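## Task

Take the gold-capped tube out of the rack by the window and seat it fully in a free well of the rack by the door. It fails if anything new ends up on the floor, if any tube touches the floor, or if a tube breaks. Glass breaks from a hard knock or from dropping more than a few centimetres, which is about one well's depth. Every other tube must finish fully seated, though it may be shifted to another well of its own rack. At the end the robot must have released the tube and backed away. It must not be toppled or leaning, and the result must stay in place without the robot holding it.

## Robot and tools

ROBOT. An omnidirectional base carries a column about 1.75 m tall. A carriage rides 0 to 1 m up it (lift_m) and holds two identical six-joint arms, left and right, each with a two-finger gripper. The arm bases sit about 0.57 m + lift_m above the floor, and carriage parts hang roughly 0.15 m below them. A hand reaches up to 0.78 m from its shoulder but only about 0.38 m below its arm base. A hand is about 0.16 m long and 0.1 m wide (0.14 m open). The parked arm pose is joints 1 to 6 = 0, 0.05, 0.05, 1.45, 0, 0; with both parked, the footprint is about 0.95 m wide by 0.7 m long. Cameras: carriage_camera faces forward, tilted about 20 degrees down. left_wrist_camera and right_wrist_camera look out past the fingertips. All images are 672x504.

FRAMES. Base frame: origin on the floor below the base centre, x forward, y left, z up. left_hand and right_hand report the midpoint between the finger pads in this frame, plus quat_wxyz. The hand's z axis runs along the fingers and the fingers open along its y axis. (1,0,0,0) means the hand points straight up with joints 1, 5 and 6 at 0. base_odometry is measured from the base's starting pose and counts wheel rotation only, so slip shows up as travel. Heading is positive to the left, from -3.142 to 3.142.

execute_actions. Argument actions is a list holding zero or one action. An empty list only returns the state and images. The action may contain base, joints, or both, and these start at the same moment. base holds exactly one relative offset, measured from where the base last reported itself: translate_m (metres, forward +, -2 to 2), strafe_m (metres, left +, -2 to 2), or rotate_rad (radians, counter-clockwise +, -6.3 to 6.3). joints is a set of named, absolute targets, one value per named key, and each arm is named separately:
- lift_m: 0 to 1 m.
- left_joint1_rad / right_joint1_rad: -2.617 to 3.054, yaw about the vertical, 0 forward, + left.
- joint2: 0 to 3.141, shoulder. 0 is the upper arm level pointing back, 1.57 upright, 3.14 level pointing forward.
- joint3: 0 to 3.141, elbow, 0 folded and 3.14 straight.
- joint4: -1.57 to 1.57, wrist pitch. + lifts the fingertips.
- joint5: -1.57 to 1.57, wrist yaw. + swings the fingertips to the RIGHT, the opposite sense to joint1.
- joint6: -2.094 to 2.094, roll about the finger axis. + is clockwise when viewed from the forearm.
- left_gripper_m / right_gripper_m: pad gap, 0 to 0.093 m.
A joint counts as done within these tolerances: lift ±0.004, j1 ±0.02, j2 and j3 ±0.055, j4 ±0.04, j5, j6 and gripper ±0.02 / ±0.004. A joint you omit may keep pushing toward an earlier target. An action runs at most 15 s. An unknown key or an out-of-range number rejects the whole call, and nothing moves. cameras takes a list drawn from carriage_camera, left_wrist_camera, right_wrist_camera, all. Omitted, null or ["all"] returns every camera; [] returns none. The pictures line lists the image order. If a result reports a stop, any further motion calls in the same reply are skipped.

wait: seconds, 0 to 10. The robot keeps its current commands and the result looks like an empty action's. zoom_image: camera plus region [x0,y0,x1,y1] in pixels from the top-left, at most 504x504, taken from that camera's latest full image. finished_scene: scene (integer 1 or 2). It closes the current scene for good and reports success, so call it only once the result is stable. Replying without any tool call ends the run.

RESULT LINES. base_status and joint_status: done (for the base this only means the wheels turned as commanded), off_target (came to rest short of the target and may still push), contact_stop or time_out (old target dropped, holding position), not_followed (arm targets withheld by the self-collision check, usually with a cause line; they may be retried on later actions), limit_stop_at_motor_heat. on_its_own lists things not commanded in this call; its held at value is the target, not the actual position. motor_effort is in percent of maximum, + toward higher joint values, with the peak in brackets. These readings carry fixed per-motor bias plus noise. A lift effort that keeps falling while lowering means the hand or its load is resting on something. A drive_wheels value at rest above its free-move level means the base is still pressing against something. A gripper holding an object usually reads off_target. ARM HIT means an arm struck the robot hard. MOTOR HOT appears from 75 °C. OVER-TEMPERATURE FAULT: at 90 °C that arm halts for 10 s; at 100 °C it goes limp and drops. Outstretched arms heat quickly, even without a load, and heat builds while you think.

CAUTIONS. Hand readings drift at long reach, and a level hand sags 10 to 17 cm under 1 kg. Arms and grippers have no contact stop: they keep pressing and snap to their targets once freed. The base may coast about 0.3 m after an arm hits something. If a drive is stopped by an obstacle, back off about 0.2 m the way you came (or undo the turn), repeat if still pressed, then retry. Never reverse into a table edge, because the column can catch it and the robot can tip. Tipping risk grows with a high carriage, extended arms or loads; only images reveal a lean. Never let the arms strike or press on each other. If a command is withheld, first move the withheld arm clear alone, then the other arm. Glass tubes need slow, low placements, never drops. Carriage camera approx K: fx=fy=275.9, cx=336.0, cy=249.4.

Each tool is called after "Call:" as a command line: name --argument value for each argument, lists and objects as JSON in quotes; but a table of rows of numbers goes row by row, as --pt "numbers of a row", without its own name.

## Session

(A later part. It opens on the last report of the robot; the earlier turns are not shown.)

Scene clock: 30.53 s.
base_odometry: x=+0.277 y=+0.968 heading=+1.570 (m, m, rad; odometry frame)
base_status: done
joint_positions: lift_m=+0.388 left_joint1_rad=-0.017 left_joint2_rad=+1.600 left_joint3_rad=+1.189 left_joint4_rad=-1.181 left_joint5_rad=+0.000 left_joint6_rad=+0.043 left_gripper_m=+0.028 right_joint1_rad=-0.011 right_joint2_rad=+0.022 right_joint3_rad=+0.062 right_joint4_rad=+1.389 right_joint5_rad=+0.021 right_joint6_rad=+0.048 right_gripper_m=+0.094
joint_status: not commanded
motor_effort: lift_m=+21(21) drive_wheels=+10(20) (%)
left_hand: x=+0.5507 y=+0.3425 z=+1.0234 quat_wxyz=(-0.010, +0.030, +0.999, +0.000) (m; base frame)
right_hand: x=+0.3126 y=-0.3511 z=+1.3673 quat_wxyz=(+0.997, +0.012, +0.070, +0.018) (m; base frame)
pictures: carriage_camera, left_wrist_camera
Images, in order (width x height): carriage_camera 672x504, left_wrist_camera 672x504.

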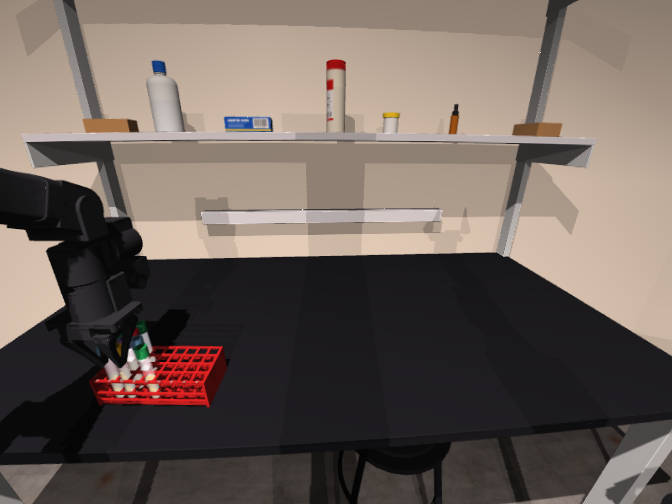

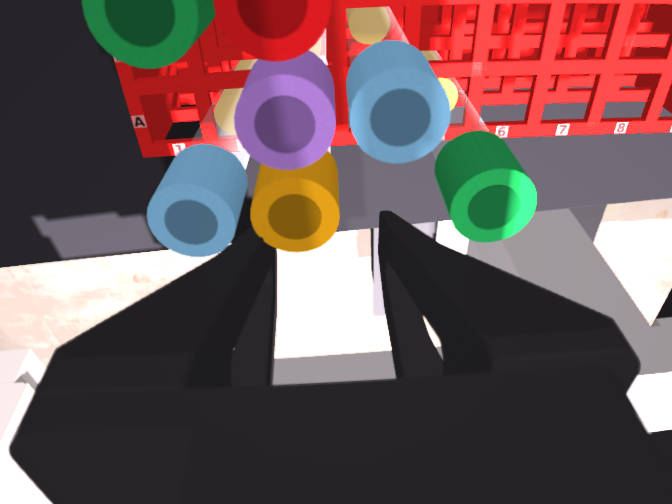

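Call:
execute_actions --actions '[{"base":{"translate_m":-0.015}}]' --cameras '["left_wrist_camera"]'

Call:
execute_actions --actions '[{"base":{"strafe_m":0.005},"joints":{"lift_m":0.375,"left_gripper_m":0.024}}]' --cameras '["left_wrist_camera"]'

Scene clock: 31.70 s.
base_odometry: x=+0.276 y=+0.953 heading=+1.571 (m, m, rad; odometry frame)
base_status: done
joint_positions: lift_m=+0.388 left_joint1_rad=-0.017 left_joint2_rad=+1.600 left_joint3_rad=+1.189 left_joint4_rad=-1.176 left_joint5_rad=+0.000 left_joint6_rad=+0.043 left_gripper_m=+0.028 right_joint1_rad=-0.011 right_joint2_rad=+0.022 right_joint3_rad=+0.062 right_joint4_rad=+1.389 right_joint5_rad=+0.021 right_joint6_rad=+0.048 right_gripper_m=+0.094
joint_status: not commanded
motor_effort: lift_m=+21(21) drive_wheels=-14(17) (%)
left_hand: x=+0.5518 y=+0.3424 z=+1.0234 quat_wxyz=(-0.008, +0.030, +1.000, +0.000) (m; base frame)
right_hand: x=+0.3126 y=-0.3511 z=+1.3673 quat_wxyz=(+0.997, +0.012, +0.070, +0.018) (m; base frame)
pictures: left_wrist_camera
Images, in order (width x height): left_wrist_camera 672x504.

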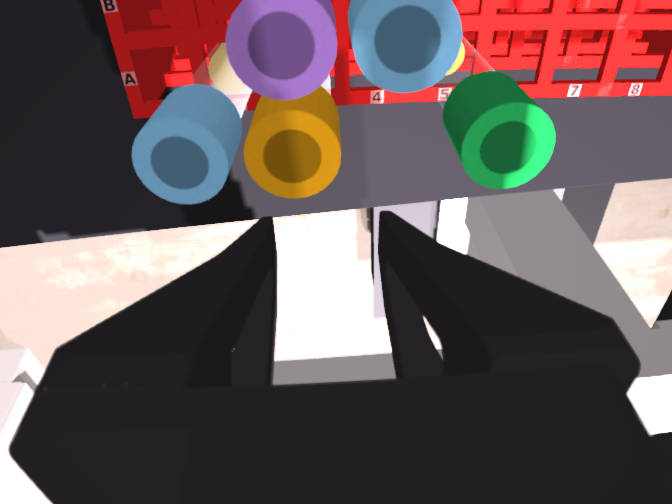

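Scene clock: 32.37 s.
base_odometry: x=+0.271 y=+0.953 heading=+1.571 (m, m, rad; odometry frame)
base_status: done
joint_positions: lift_m=+0.375 left_joint1_rad=-0.017 left_joint2_rad=+1.600 left_joint3_rad=+1.189 left_joint4_rad=-1.174 left_joint5_rad=+0.000 left_joint6_rad=+0.043 left_gripper_m=+0.024 right_joint1_rad=-0.011 right_joint2_rad=+0.022 right_joint3_rad=+0.062 right_joint4_rad=+1.389 right_joint5_rad=+0.021 right_joint6_rad=+0.048 right_gripper_m=+0.094
joint_status: all done
motor_effort: lift_m=+22(23) drive_wheels=-6(17) (%)
left_hand: x=+0.5524 y=+0.3424 z=+1.0104 quat_wxyz=(-0.007, +0.030, +1.000, +0.000) (m; base frame)
right_hand: x=+0.3126 y=-0.3511 z=+1.3543 quat_wxyz=(+0.997, +0.012, +0.070, +0.018) (m; base frame)
pictures: left_wrist_camera
Images, in order (width x height): left_wrist_camera 672x504.

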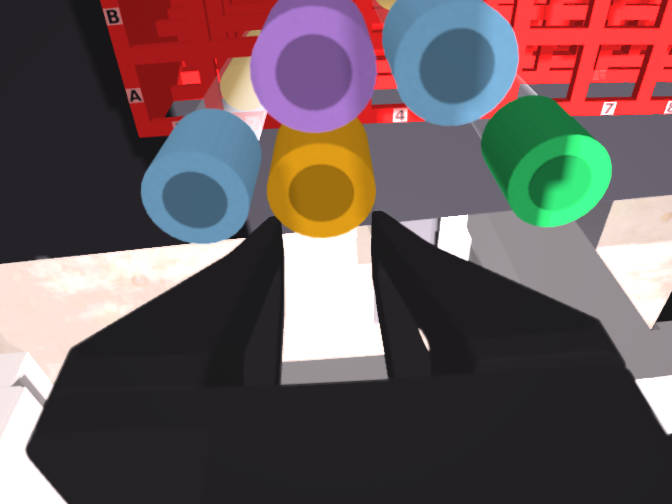

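Call:
execute_actions --actions '[{"base":{"translate_m":0.02}}]' --cameras '["carriage_camera","left_wrist_camera"]'

Call:
zoom_image --camera "carriage_camera" --region '[40,280,240,430]'

Scene clock: 33.43 s.
base_odometry: x=+0.272 y=+0.973 heading=+1.570 (m, m, rad; odometry frame)
base_status: done
joint_positions: lift_m=+0.375 left_joint1_rad=-0.017 left_joint2_rad=+1.600 left_joint3_rad=+1.189 left_joint4_rad=-1.179 left_joint5_rad=+0.000 left_joint6_rad=+0.043 left_gripper_m=+0.024 right_joint1_rad=-0.011 right_joint2_rad=+0.022 right_joint3_rad=+0.062 right_joint4_rad=+1.386 right_joint5_rad=+0.021 right_joint6_rad=+0.048 right_gripper_m=+0.094
joint_status: not commanded
motor_effort: lift_m=+21(21) drive_wheels=+10(18) (%)
left_hand: x=+0.5510 y=+0.3425 z=+1.0104 quat_wxyz=(-0.010, +0.030, +1.000, +0.000) (m; base frame)
right_hand: x=+0.3133 y=-0.3511 z=+1.3542 quat_wxyz=(+0.997, +0.012, +0.072, +0.018) (m; base frame)
pictures: carriage_camera, left_wrist_camera
Images, in order (width x height): carriage_camera 672x504, left_wrist_camera 672x504.

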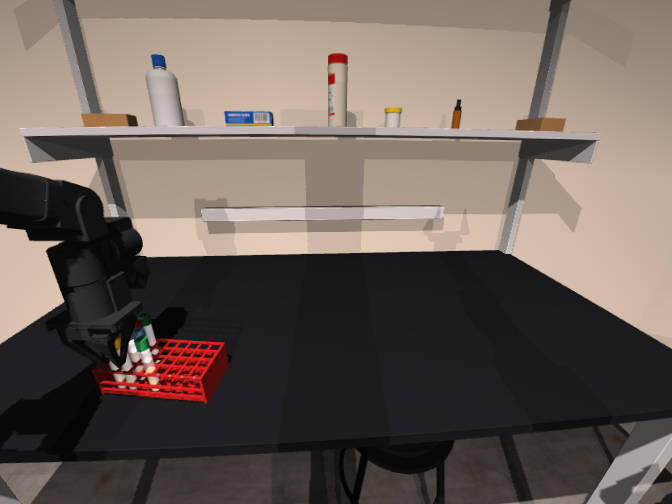

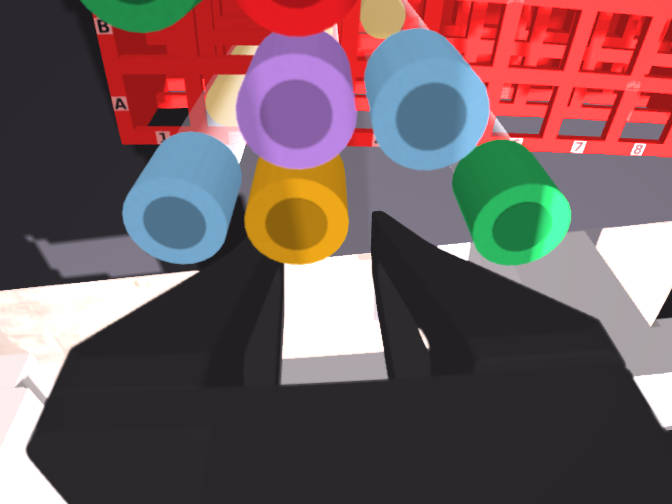

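Region (40, 280, 240, 430) of carriage_camera's 672x504 image, scaled by 2.520, with more detail than that image has; it fills the top 378 rows of this view, and the rest is white.

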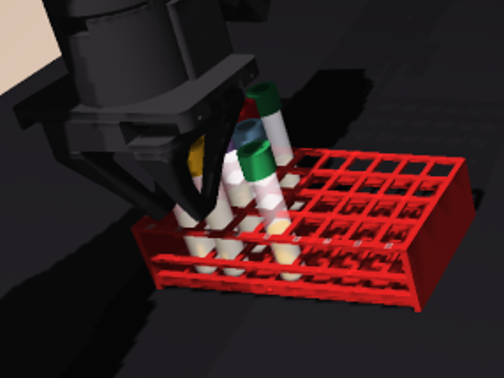

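Call:
execute_actions --actions '[{"base":{"translate_m":-0.01},"joints":{"left_gripper_m":0.03}}]' --cameras '[]'

Call:
execute_actions --actions '[{"joints":{"left_joint1_rad":0.012}}]' --cameras '["left_wrist_camera"]'

Call:
execute_actions --actions '[{"joints":{"left_joint4_rad":-1.09}}]' --cameras '["carriage_camera","left_wrist_camera"]'

Call:
zoom_image --camera "carriage_camera" --region '[40,280,240,430]'

Scene clock: 34.40 s.
base_odometry: x=+0.272 y=+0.963 heading=+1.571 (m, m, rad; odometry frame)
base_status: done
joint_positions: lift_m=+0.375 left_joint1_rad=-0.017 left_joint2_rad=+1.601 left_joint3_rad=+1.189 left_joint4_rad=-1.176 left_joint5_rad=+0.000 left_joint6_rad=+0.043 left_gripper_m=+0.030 right_joint1_rad=-0.011 right_joint2_rad=+0.022 right_joint3_rad=+0.062 right_joint4_rad=+1.387 right_joint5_rad=+0.021 right_joint6_rad=+0.048 right_gripper_m=+0.094
joint_status: all done
motor_effort: lift_m=+22(21) drive_wheels=-14(20) (%)
left_hand: x=+0.5519 y=+0.3424 z=+1.0102 quat_wxyz=(-0.008, +0.030, +1.000, +0.000) (m; base frame)
right_hand: x=+0.3130 y=-0.3511 z=+1.3543 quat_wxyz=(+0.997, +0.012, +0.071, +0.018) (m; base frame)
pictures: none
No camera images: the call's "cameras" was empty. Leave "cameras" out to get every camera's image.

Scene clock: 34.90 s.
base_odometry: x=+0.272 y=+0.963 heading=+1.571 (m, m, rad; odometry frame)
base_status: not commanded
joint_positions: lift_m=+0.375 left_joint1_rad=+0.009 left_joint2_rad=+1.601 left_joint3_rad=+1.189 left_joint4_rad=-1.176 left_joint5_rad=+0.000 left_joint6_rad=+0.043 left_gripper_m=+0.030 right_joint1_rad=-0.011 right_joint2_rad=+0.022 right_joint3_rad=+0.062 right_joint4_rad=+1.387 right_joint5_rad=+0.021 right_joint6_rad=+0.048 right_gripper_m=+0.094
joint_status: all done
motor_effort: lift_m=+22(21) drive_wheels=-14(14) (%)
left_hand: x=+0.5519 y=+0.3495 z=+1.0102 quat_wxyz=(-0.008, +0.017, +1.000, +0.000) (m; base frame)
right_hand: x=+0.3130 y=-0.3511 z=+1.3543 quat_wxyz=(+0.997, +0.012, +0.071, +0.018) (m; base frame)
pictures: left_wrist_camera
Images, in order (width x height): left_wrist_camera 672x504.

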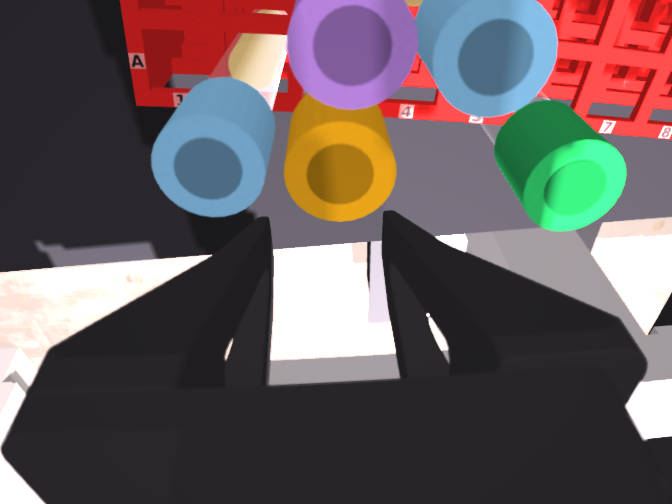

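Scene clock: 35.50 s.
base_odometry: x=+0.272 y=+0.963 heading=+1.571 (m, m, rad; odometry frame)
base_status: not commanded
joint_positions: lift_m=+0.375 left_joint1_rad=+0.009 left_joint2_rad=+1.601 left_joint3_rad=+1.189 left_joint4_rad=-1.106 left_joint5_rad=+0.000 left_joint6_rad=+0.043 left_gripper_m=+0.030 right_joint1_rad=-0.011 right_joint2_rad=+0.022 right_joint3_rad=+0.062 right_joint4_rad=+1.387 right_joint5_rad=+0.021 right_joint6_rad=+0.048 right_gripper_m=+0.094
joint_status: all done
motor_effort: lift_m=+22(22) drive_wheels=-14(14) (%)
left_hand: x=+0.5690 y=+0.3496 z=+1.0105 quat_wxyz=(+0.026, +0.017, +1.000, +0.001) (m; base frame)
right_hand: x=+0.3130 y=-0.3511 z=+1.3543 quat_wxyz=(+0.997, +0.012, +0.071, +0.018) (m; base frame)
pictures: carriage_camera, left_wrist_camera
Images, in order (width x height): carriage_camera 672x504, left_wrist_camera 672x504.

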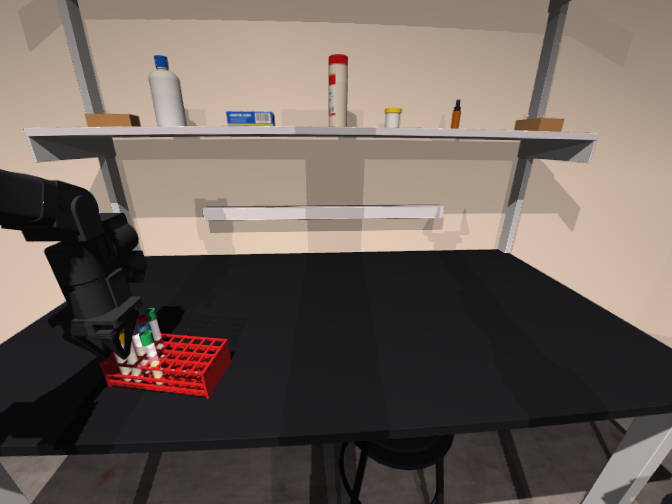

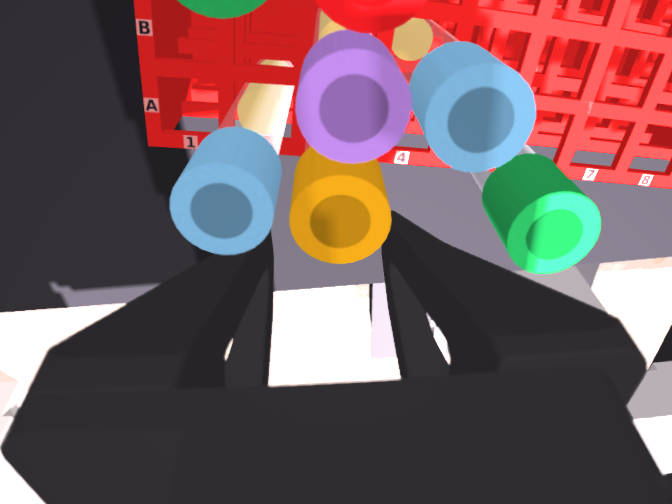

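Region (40, 280, 240, 430) of carriage_camera's 672x504 image, scaled by 2.520, with more detail than that image has; it fills the top 378 rows of this view, and the rest is white.

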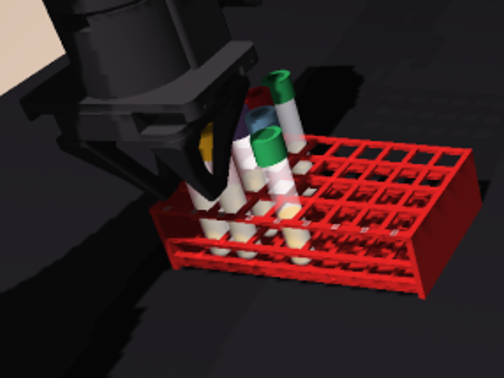

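Call:
execute_actions --actions '[{"joints":{"left_gripper_m":0.008}}]' --cameras '["left_wrist_camera"]'

Call:
execute_actions --actions '[{"joints":{"lift_m":0.42}}]'

Scene clock: 36.10 s.
base_odometry: x=+0.272 y=+0.963 heading=+1.571 (m, m, rad; odometry frame)
base_status: not commanded
joint_positions: lift_m=+0.375 left_joint1_rad=+0.009 left_joint2_rad=+1.601 left_joint3_rad=+1.189 left_joint4_rad=-1.106 left_joint5_rad=+0.000 left_joint6_rad=+0.043 left_gripper_m=+0.008 right_joint1_rad=-0.011 right_joint2_rad=+0.022 right_joint3_rad=+0.062 right_joint4_rad=+1.387 right_joint5_rad=+0.021 right_joint6_rad=+0.048 right_gripper_m=+0.094
joint_status: all done
motor_effort: lift_m=+21(22) drive_wheels=-14(14) (%)
left_hand: x=+0.5692 y=+0.3496 z=+1.0105 quat_wxyz=(+0.027, +0.017, +0.999, +0.001) (m; base frame)
right_hand: x=+0.3130 y=-0.3511 z=+1.3543 quat_wxyz=(+0.997, +0.012, +0.071, +0.018) (m; base frame)
pictures: left_wrist_camera
Images, in order (width x height): left_wrist_camera 672x504.

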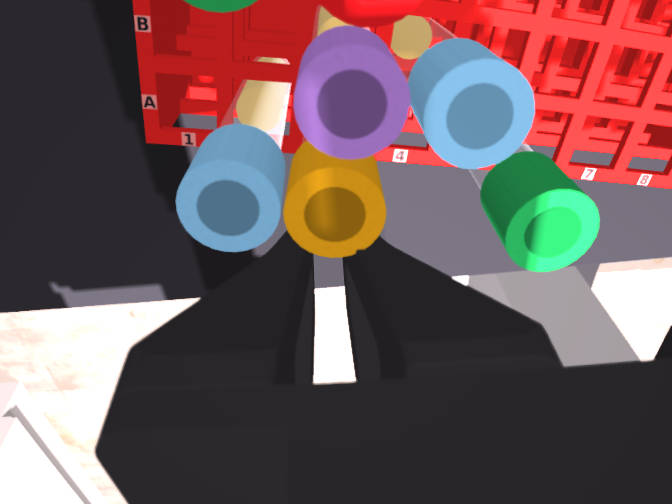

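Scene clock: 36.80 s.
base_odometry: x=+0.272 y=+0.963 heading=+1.571 (m, m, rad; odometry frame)
base_status: not commanded
joint_positions: lift_m=+0.420 left_joint1_rad=+0.009 left_joint2_rad=+1.601 left_joint3_rad=+1.189 left_joint4_rad=-1.096 left_joint5_rad=+0.000 left_joint6_rad=+0.043 left_gripper_m=+0.008 right_joint1_rad=-0.011 right_joint2_rad=+0.022 right_joint3_rad=+0.062 right_joint4_rad=+1.387 right_joint5_rad=+0.021 right_joint6_rad=+0.048 right_gripper_m=+0.094
joint_status: all done
motor_effort: lift_m=+22(28) drive_wheels=-14(14) (%)
left_hand: x=+0.5714 y=+0.3497 z=+1.0554 quat_wxyz=(+0.031, +0.017, +0.999, +0.001) (m; base frame)
right_hand: x=+0.3130 y=-0.3511 z=+1.3992 quat_wxyz=(+0.997, +0.012, +0.071, +0.018) (m; base frame)
pictures: carriage_camera, left_wrist_camera, right_wrist_camera
Images, in order (width x height): carriage_camera 672x504, left_wrist_camera 672x504, right_wrist_camera 672x504.

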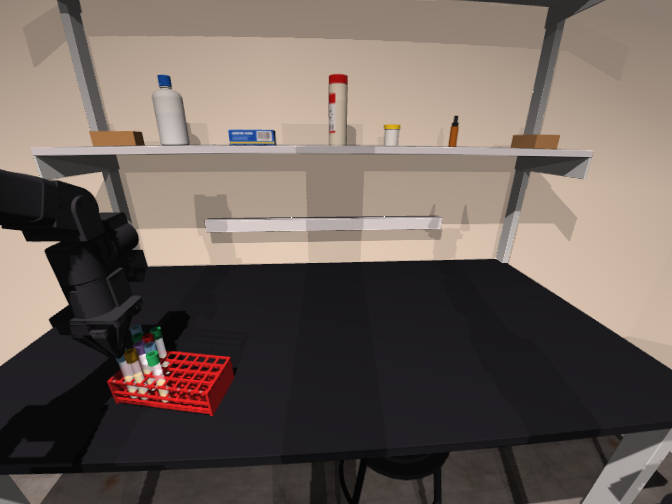

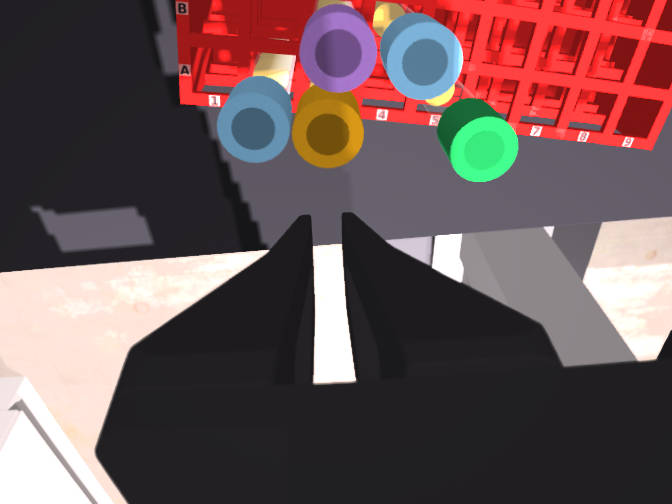

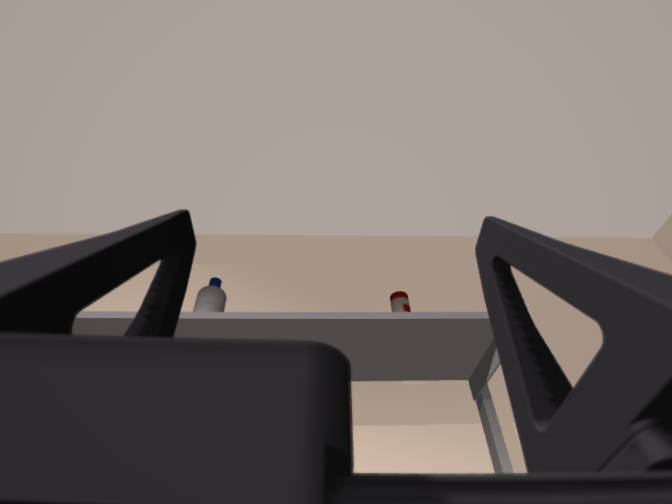

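Call:
execute_actions --actions '[{"joints":{"left_gripper_m":0.03,"left_joint4_rad":-0.97}}]' --cameras '["left_wrist_camera"]'

Call:
execute_actions --actions '[{"joints":{"lift_m":0.395}}]' --cameras '["carriage_camera","left_wrist_camera"]'

Call:
zoom_image --camera "carriage_camera" --region '[40,280,240,430]'

Scene clock: 37.70 s.
base_odometry: x=+0.272 y=+0.963 heading=+1.571 (m, m, rad; odometry frame)
base_status: not commanded
joint_positions: lift_m=+0.420 left_joint1_rad=+0.009 left_joint2_rad=+1.601 left_joint3_rad=+1.189 left_joint4_rad=-0.977 left_joint5_rad=+0.000 left_joint6_rad=+0.043 left_gripper_m=+0.030 right_joint1_rad=-0.011 right_joint2_rad=+0.022 right_joint3_rad=+0.062 right_joint4_rad=+1.387 right_joint5_rad=+0.021 right_joint6_rad=+0.048 right_gripper_m=+0.094
joint_status: all done
motor_effort: lift_m=+23(22) drive_wheels=-14(14) (%)
left_hand: x=+0.6004 y=+0.3499 z=+1.0590 quat_wxyz=(+0.090, +0.017, +0.996, +0.002) (m; base frame)
right_hand: x=+0.3130 y=-0.3511 z=+1.3992 quat_wxyz=(+0.997, +0.012, +0.071, +0.018) (m; base frame)
pictures: left_wrist_camera
Images, in order (width x height): left_wrist_camera 672x504.

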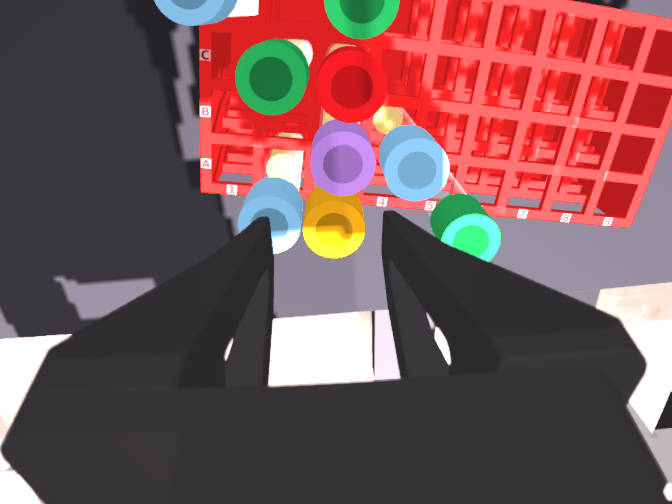

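Scene clock: 38.30 s.
base_odometry: x=+0.272 y=+0.963 heading=+1.571 (m, m, rad; odometry frame)
base_status: not commanded
joint_positions: lift_m=+0.395 left_joint1_rad=+0.009 left_joint2_rad=+1.586 left_joint3_rad=+1.205 left_joint4_rad=-0.974 left_joint5_rad=-0.004 left_joint6_rad=+0.043 left_gripper_m=+0.030 right_joint1_rad=-0.011 right_joint2_rad=+0.022 right_joint3_rad=+0.062 right_joint4_rad=+1.388 right_joint5_rad=+0.021 right_joint6_rad=+0.048 right_gripper_m=+0.094
joint_status: all done
motor_effort: lift_m=+19(20) drive_wheels=-14(15) (%)
left_hand: x=+0.6061 y=+0.3507 z=+1.0438 quat_wxyz=(+0.108, +0.017, +0.994, +0.005) (m; base frame)
right_hand: x=+0.3129 y=-0.3511 z=+1.3745 quat_wxyz=(+0.997, +0.012, +0.071, +0.018) (m; base frame)
pictures: carriage_camera, left_wrist_camera
Images, in order (width x height): carriage_camera 672x504, left_wrist_camera 672x504.

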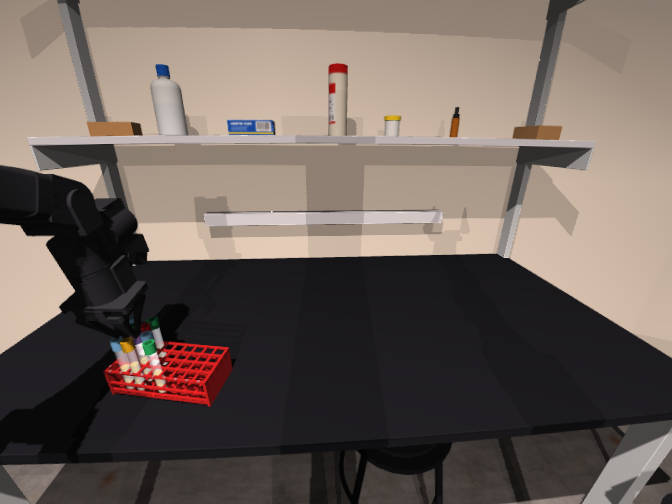

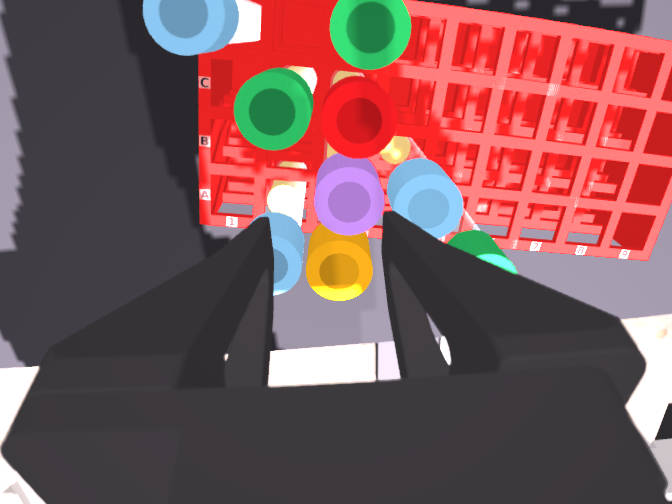

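Region (40, 280, 240, 430) of carriage_camera's 672x504 image, scaled by 2.520, with more detail than that image has; it fills the top 378 rows of this view, and the rest is white.

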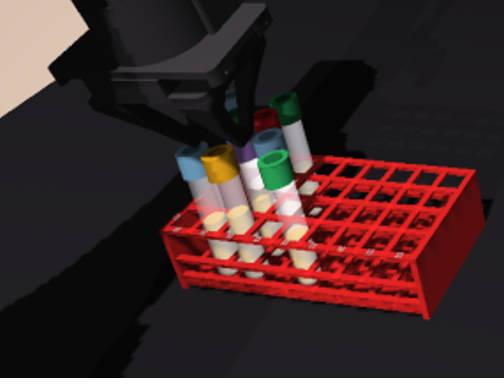

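Call:
execute_actions --actions '[{"joints":{"lift_m":0.42}}]' --cameras '[]'

Call:
execute_actions --actions '[{"joints":{"left_joint4_rad":-1.12}}]' --cameras '[]'

Call:
execute_actions --actions '[{"joints":{"lift_m":0.38}}]' --cameras '["left_wrist_camera"]'

Call:
execute_actions --actions '[{"joints":{"left_joint4_rad":-1.02}}]' --cameras '["carriage_camera","left_wrist_camera"]'

Call:
zoom_image --camera "carriage_camera" --region '[40,280,240,430]'

Scene clock: 39.33 s.
base_odometry: x=+0.272 y=+0.963 heading=+1.571 (m, m, rad; odometry frame)
base_status: not commanded
joint_positions: lift_m=+0.420 left_joint1_rad=+0.009 left_joint2_rad=+1.597 left_joint3_rad=+1.205 left_joint4_rad=-0.972 left_joint5_rad=-0.004 left_joint6_rad=+0.043 left_gripper_m=+0.030 right_joint1_rad=-0.011 right_joint2_rad=+0.022 right_joint3_rad=+0.062 right_joint4_rad=+1.388 right_joint5_rad=+0.021 right_joint6_rad=+0.048 right_gripper_m=+0.094
joint_status: all done
motor_effort: lift_m=+23(28) drive_wheels=-14(14) (%)
left_hand: x=+0.6062 y=+0.3507 z=+1.0653 quat_wxyz=(+0.103, +0.017, +0.995, +0.004) (m; base frame)
right_hand: x=+0.3129 y=-0.3511 z=+1.3991 quat_wxyz=(+0.997, +0.012, +0.071, +0.018) (m; base frame)
pictures: none
No camera images: the call's "cameras" was empty. Leave "cameras" out to get every camera's image.

Scene clock: 40.07 s.
base_odometry: x=+0.272 y=+0.963 heading=+1.571 (m, m, rad; odometry frame)
base_status: not commanded
joint_positions: lift_m=+0.420 left_joint1_rad=+0.009 left_joint2_rad=+1.597 left_joint3_rad=+1.205 left_joint4_rad=-1.115 left_joint5_rad=-0.004 left_joint6_rad=+0.043 left_gripper_m=+0.030 right_joint1_rad=-0.011 right_joint2_rad=+0.022 right_joint3_rad=+0.062 right_joint4_rad=+1.388 right_joint5_rad=+0.021 right_joint6_rad=+0.048 right_gripper_m=+0.094
joint_status: all done
motor_effort: lift_m=+23(23) drive_wheels=-14(14) (%)
left_hand: x=+0.5715 y=+0.3504 z=+1.0606 quat_wxyz=(+0.032, +0.017, +0.999, +0.003) (m; base frame)
right_hand: x=+0.3129 y=-0.3511 z=+1.3991 quat_wxyz=(+0.997, +0.012, +0.071, +0.018) (m; base frame)
pictures: none
No camera images: the call's "cameras" was empty. Leave "cameras" out to get every camera's image.

Scene clock: 40.77 s.
base_odometry: x=+0.272 y=+0.963 heading=+1.571 (m, m, rad; odometry frame)
base_status: not commanded
joint_positions: lift_m=+0.380 left_joint1_rad=+0.009 left_joint2_rad=+1.599 left_joint3_rad=+1.205 left_joint4_rad=-1.118 left_joint5_rad=-0.004 left_joint6_rad=+0.043 left_gripper_m=+0.030 right_joint1_rad=-0.011 right_joint2_rad=+0.022 right_joint3_rad=+0.062 right_joint4_rad=+1.388 right_joint5_rad=+0.021 right_joint6_rad=+0.048 right_gripper_m=+0.094
joint_status: all done
motor_effort: lift_m=+22(22) drive_wheels=-14(14) (%)
left_hand: x=+0.5706 y=+0.3504 z=+1.0199 quat_wxyz=(+0.029, +0.017, +0.999, +0.003) (m; base frame)
right_hand: x=+0.3128 y=-0.3511 z=+1.3593 quat_wxyz=(+0.997, +0.012, +0.071, +0.018) (m; base frame)
pictures: left_wrist_camera
Images, in order (width x height): left_wrist_camera 672x504.

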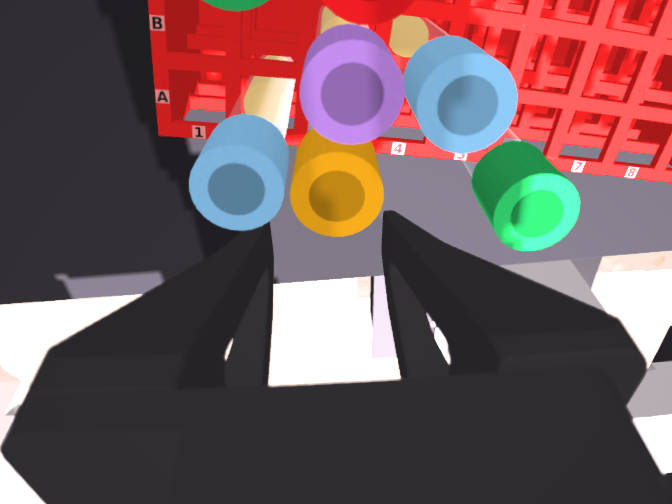

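Scene clock: 41.40 s.
base_odometry: x=+0.272 y=+0.963 heading=+1.571 (m, m, rad; odometry frame)
base_status: not commanded
joint_positions: lift_m=+0.380 left_joint1_rad=+0.009 left_joint2_rad=+1.599 left_joint3_rad=+1.205 left_joint4_rad=-1.038 left_joint5_rad=-0.004 left_joint6_rad=+0.043 left_gripper_m=+0.030 right_joint1_rad=-0.011 right_joint2_rad=+0.022 right_joint3_rad=+0.062 right_joint4_rad=+1.388 right_joint5_rad=+0.021 right_joint6_rad=+0.048 right_gripper_m=+0.094
joint_status: all done
motor_effort: lift_m=+22(22) drive_wheels=-14(14) (%)
left_hand: x=+0.5903 y=+0.3505 z=+1.0219 quat_wxyz=(+0.069, +0.017, +0.997, +0.004) (m; base frame)
right_hand: x=+0.3128 y=-0.3511 z=+1.3593 quat_wxyz=(+0.997, +0.012, +0.071, +0.018) (m; base frame)
pictures: carriage_camera, left_wrist_camera
Images, in order (width x height): carriage_camera 672x504, left_wrist_camera 672x504.

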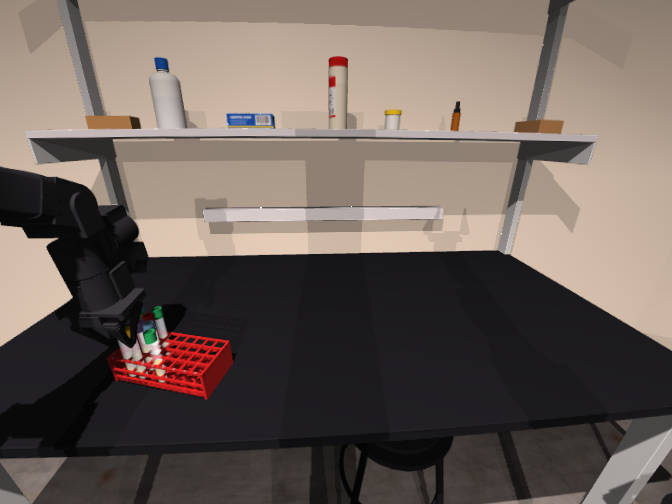

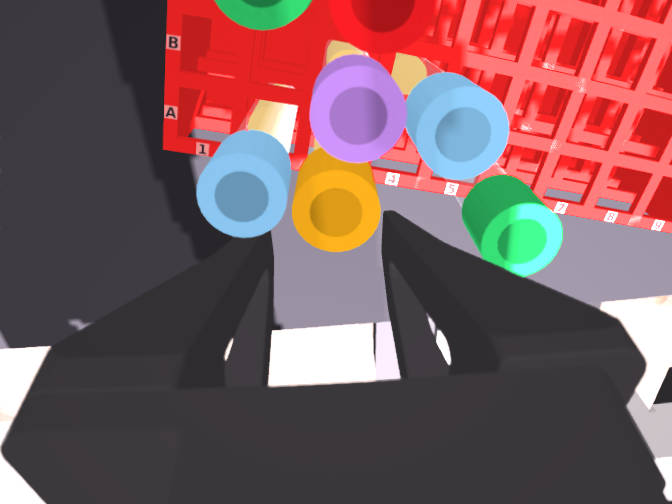

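Region (40, 280, 240, 430) of carriage_camera's 672x504 image, scaled by 2.520, with more detail than that image has; it fills the top 378 rows of this view, and the rest is white.

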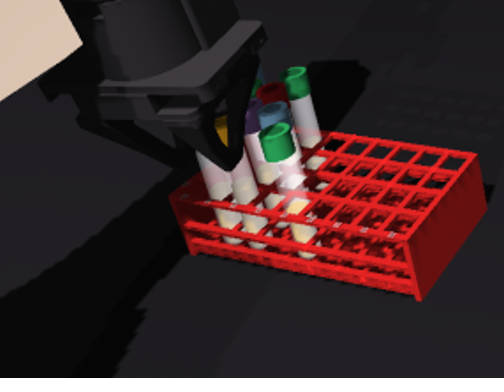

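Call:
execute_actions --actions '[{"joints":{"left_joint4_rad":-1.1}}]' --cameras '[]'

Call:
execute_actions --actions '[{"joints":{"lift_m":0.43}}]' --cameras '[]'

Call:
execute_actions --actions '[{"joints":{"left_joint4_rad":-1.0,"left_joint6_rad":0.95,"left_gripper_m":0.06}}]' --cameras '["carriage_camera","left_wrist_camera"]'

Call:
zoom_image --camera "carriage_camera" --region '[40,280,240,430]'

Scene clock: 42.57 s.
base_odometry: x=+0.272 y=+0.963 heading=+1.571 (m, m, rad; odometry frame)
base_status: not commanded
joint_positions: lift_m=+0.380 left_joint1_rad=+0.009 left_joint2_rad=+1.599 left_joint3_rad=+1.205 left_joint4_rad=-1.097 left_joint5_rad=-0.004 left_joint6_rad=+0.043 left_gripper_m=+0.030 right_joint1_rad=-0.011 right_joint2_rad=+0.022 right_joint3_rad=+0.062 right_joint4_rad=+1.388 right_joint5_rad=+0.021 right_joint6_rad=+0.048 right_gripper_m=+0.094
joint_status: all done
motor_effort: lift_m=+21(21) drive_wheels=-14(14) (%)
left_hand: x=+0.5759 y=+0.3504 z=+1.0203 quat_wxyz=(+0.040, +0.017, +0.999, +0.003) (m; base frame)
right_hand: x=+0.3128 y=-0.3511 z=+1.3593 quat_wxyz=(+0.997, +0.012, +0.071, +0.018) (m; base frame)
pictures: none
No camera images: the call's "cameras" was empty. Leave "cameras" out to get every camera's image.

Scene clock: 43.30 s.
base_odometry: x=+0.272 y=+0.963 heading=+1.571 (m, m, rad; odometry frame)
base_status: not commanded
joint_positions: lift_m=+0.430 left_joint1_rad=+0.009 left_joint2_rad=+1.600 left_joint3_rad=+1.205 left_joint4_rad=-1.098 left_joint5_rad=-0.004 left_joint6_rad=+0.043 left_gripper_m=+0.030 right_joint1_rad=-0.011 right_joint2_rad=+0.022 right_joint3_rad=+0.062 right_joint4_rad=+1.387 right_joint5_rad=+0.021 right_joint6_rad=+0.048 right_gripper_m=+0.094
joint_status: all done
motor_effort: lift_m=+23(28) drive_wheels=-14(14) (%)
left_hand: x=+0.5755 y=+0.3504 z=+1.0699 quat_wxyz=(+0.039, +0.017, +0.999, +0.003) (m; base frame)
right_hand: x=+0.3130 y=-0.3511 z=+1.4091 quat_wxyz=(+0.997, +0.012, +0.071, +0.018) (m; base frame)
pictures: none
No camera images: the call's "cameras" was empty. Leave "cameras" out to get every camera's image.

Scene clock: 44.70 s.
base_odometry: x=+0.272 y=+0.963 heading=+1.571 (m, m, rad; odometry frame)
base_status: not commanded
joint_positions: lift_m=+0.430 left_joint1_rad=+0.009 left_joint2_rad=+1.600 left_joint3_rad=+1.205 left_joint4_rad=-1.007 left_joint5_rad=-0.004 left_joint6_rad=+0.941 left_gripper_m=+0.060 right_joint1_rad=-0.011 right_joint2_rad=+0.022 right_joint3_rad=+0.062 right_joint4_rad=+1.387 right_joint5_rad=+0.021 right_joint6_rad=+0.048 right_gripper_m=+0.094
joint_status: all done
motor_effort: lift_m=+23(23) drive_wheels=-14(14) (%)
left_hand: x=+0.5979 y=+0.3506 z=+1.0727 quat_wxyz=(+0.074, +0.447, +0.890, +0.040) (m; base frame)
right_hand: x=+0.3130 y=-0.3511 z=+1.4091 quat_wxyz=(+0.997, +0.012, +0.071, +0.018) (m; base frame)
pictures: carriage_camera, left_wrist_camera
Images, in order (width x height): carriage_camera 672x504, left_wrist_camera 672x504.

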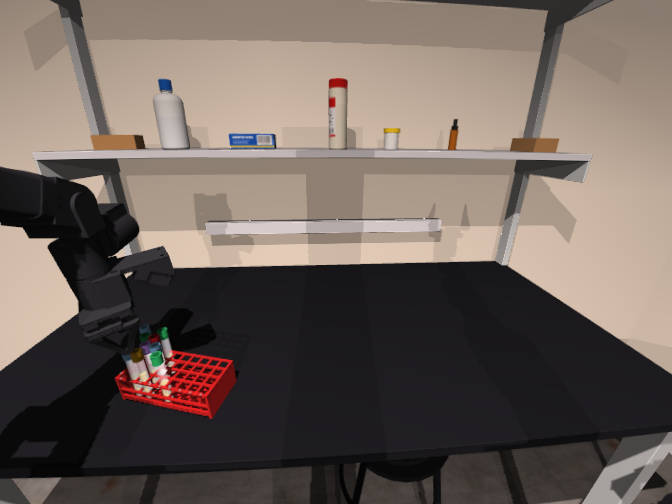

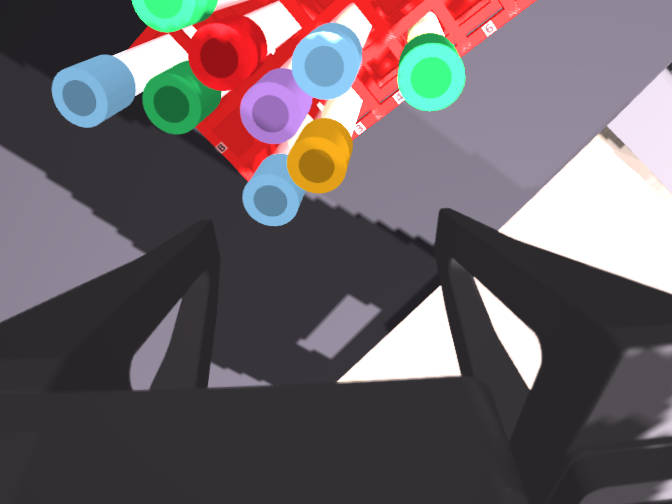

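Region (40, 280, 240, 430) of carriage_camera's 672x504 image, scaled by 2.520, with more detail than that image has; it fills the top 378 rows of this view, and the rest is white.

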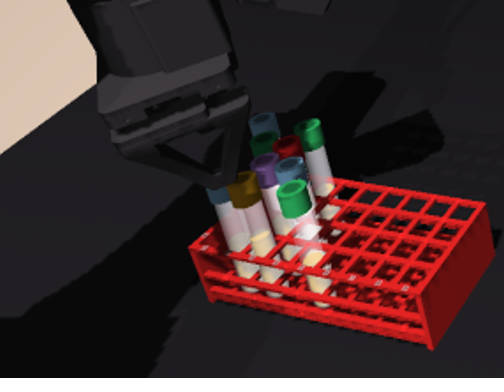

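Call:
execute_actions --actions '[{"joints":{"lift_m":0.405}}]' --cameras '["carriage_camera","left_wrist_camera"]'

Call:
zoom_image --camera "carriage_camera" --region '[40,280,240,430]'

Scene clock: 45.57 s.
base_odometry: x=+0.272 y=+0.963 heading=+1.571 (m, m, rad; odometry frame)
base_status: not commanded
joint_positions: lift_m=+0.405 left_joint1_rad=+0.009 left_joint2_rad=+1.602 left_joint3_rad=+1.205 left_joint4_rad=-1.005 left_joint5_rad=-0.004 left_joint6_rad=+0.941 left_gripper_m=+0.060 right_joint1_rad=-0.011 right_joint2_rad=+0.022 right_joint3_rad=+0.062 right_joint4_rad=+1.388 right_joint5_rad=+0.021 right_joint6_rad=+0.048 right_gripper_m=+0.094
joint_status: all done
motor_effort: lift_m=+21(22) drive_wheels=-14(14) (%)
left_hand: x=+0.5983 y=+0.3506 z=+1.0474 quat_wxyz=(+0.074, +0.447, +0.890, +0.040) (m; base frame)
right_hand: x=+0.3129 y=-0.3511 z=+1.3843 quat_wxyz=(+0.997, +0.012, +0.071, +0.018) (m; base frame)
pictures: carriage_camera, left_wrist_camera
Images, in order (width x height): carriage_camera 672x504, left_wrist_camera 672x504.

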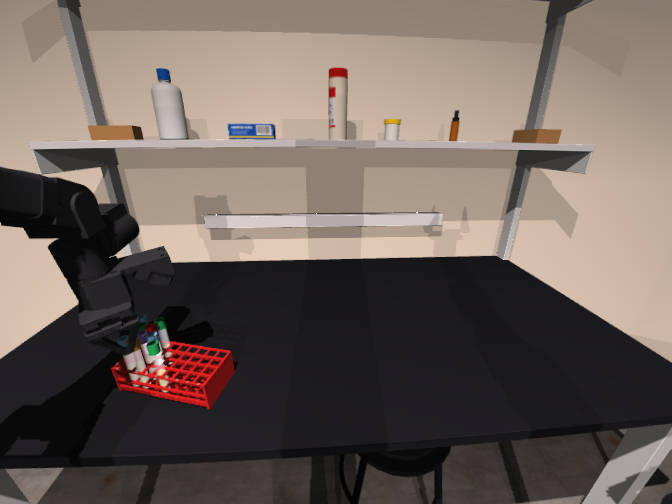

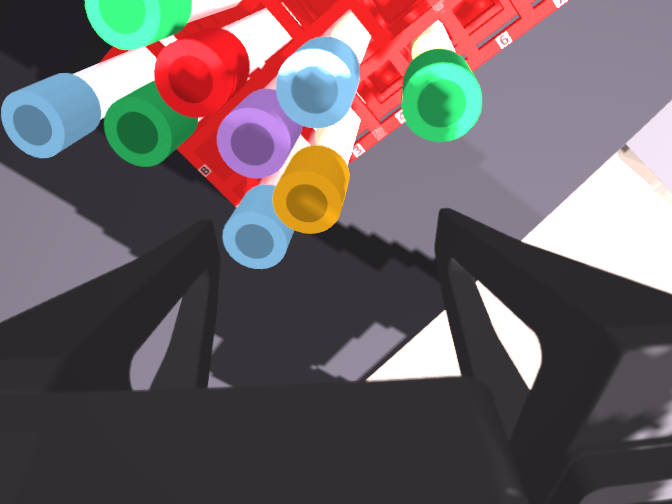

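Region (40, 280, 240, 430) of carriage_camera's 672x504 image, scaled by 2.520, with more detail than that image has; it fills the top 378 rows of this view, and the rest is white.

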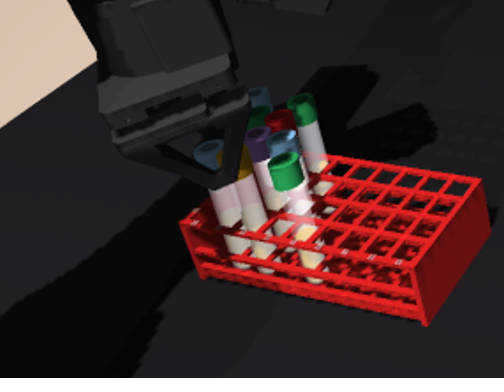

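Call:
execute_actions --actions '[{"joints":{"left_joint4_rad":-0.965,"left_joint1_rad":0.002}}]' --cameras '["left_wrist_camera"]'

Call:
execute_actions --actions '[{"joints":{"lift_m":0.385}}]' --cameras '["carriage_camera","left_wrist_camera"]'

Call:
zoom_image --camera "carriage_camera" --region '[40,280,240,430]'

Scene clock: 46.43 s.
base_odometry: x=+0.272 y=+0.963 heading=+1.571 (m, m, rad; odometry frame)
base_status: not commanded
joint_positions: lift_m=+0.405 left_joint1_rad=+0.008 left_joint2_rad=+1.602 left_joint3_rad=+1.205 left_joint4_rad=-0.974 left_joint5_rad=-0.004 left_joint6_rad=+0.941 left_gripper_m=+0.060 right_joint1_rad=-0.011 right_joint2_rad=+0.022 right_joint3_rad=+0.062 right_joint4_rad=+1.388 right_joint5_rad=+0.021 right_joint6_rad=+0.048 right_gripper_m=+0.094
joint_status: all done
motor_effort: lift_m=+21(21) drive_wheels=-14(14) (%)
left_hand: x=+0.6059 y=+0.3504 z=+1.0488 quat_wxyz=(+0.088, +0.447, +0.889, +0.047) (m; base frame)
right_hand: x=+0.3129 y=-0.3511 z=+1.3843 quat_wxyz=(+0.997, +0.012, +0.071, +0.018) (m; base frame)
pictures: left_wrist_camera
Images, in order (width x height): left_wrist_camera 672x504.

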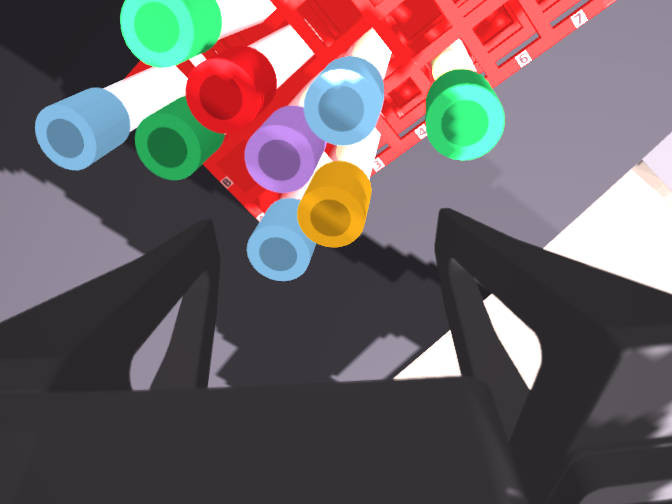

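Scene clock: 47.00 s.
base_odometry: x=+0.272 y=+0.963 heading=+1.571 (m, m, rad; odometry frame)
base_status: not commanded
joint_positions: lift_m=+0.385 left_joint1_rad=+0.008 left_joint2_rad=+1.603 left_joint3_rad=+1.205 left_joint4_rad=-0.971 left_joint5_rad=-0.004 left_joint6_rad=+0.941 left_gripper_m=+0.060 right_joint1_rad=-0.011 right_joint2_rad=+0.022 right_joint3_rad=+0.062 right_joint4_rad=+1.388 right_joint5_rad=+0.021 right_joint6_rad=+0.048 right_gripper_m=+0.094
joint_status: all done
motor_effort: lift_m=+21(22) drive_wheels=-14(14) (%)
left_hand: x=+0.6065 y=+0.3504 z=+1.0286 quat_wxyz=(+0.089, +0.447, +0.889, +0.048) (m; base frame)
right_hand: x=+0.3129 y=-0.3511 z=+1.3643 quat_wxyz=(+0.997, +0.012, +0.071, +0.018) (m; base frame)
pictures: carriage_camera, left_wrist_camera
Images, in order (width x height): carriage_camera 672x504, left_wrist_camera 672x504.

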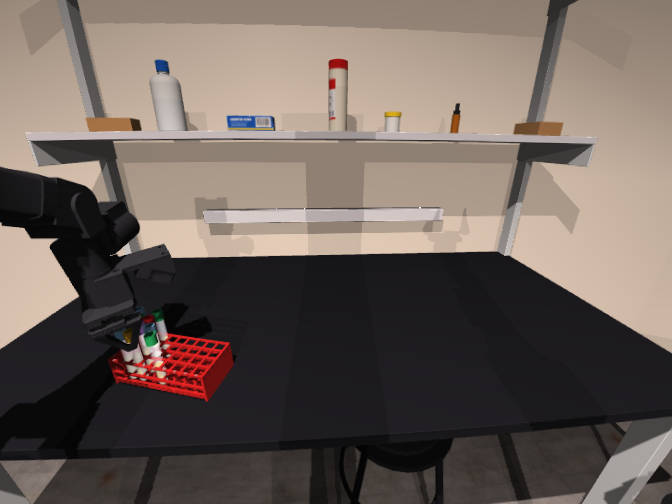

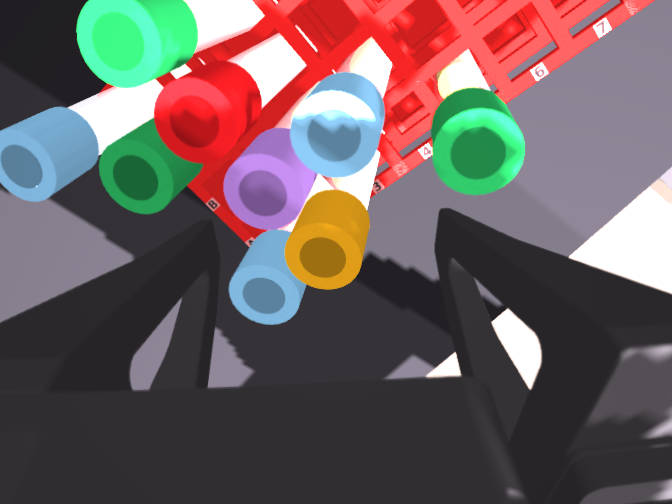

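Region (40, 280, 240, 430) of carriage_camera's 672x504 image, scaled by 2.520, with more detail than that image has; it fills the top 378 rows of this view, and the rest is white.

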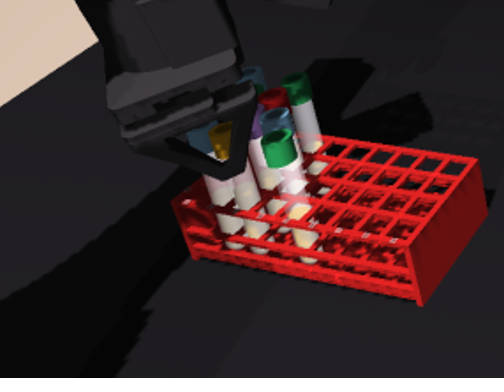

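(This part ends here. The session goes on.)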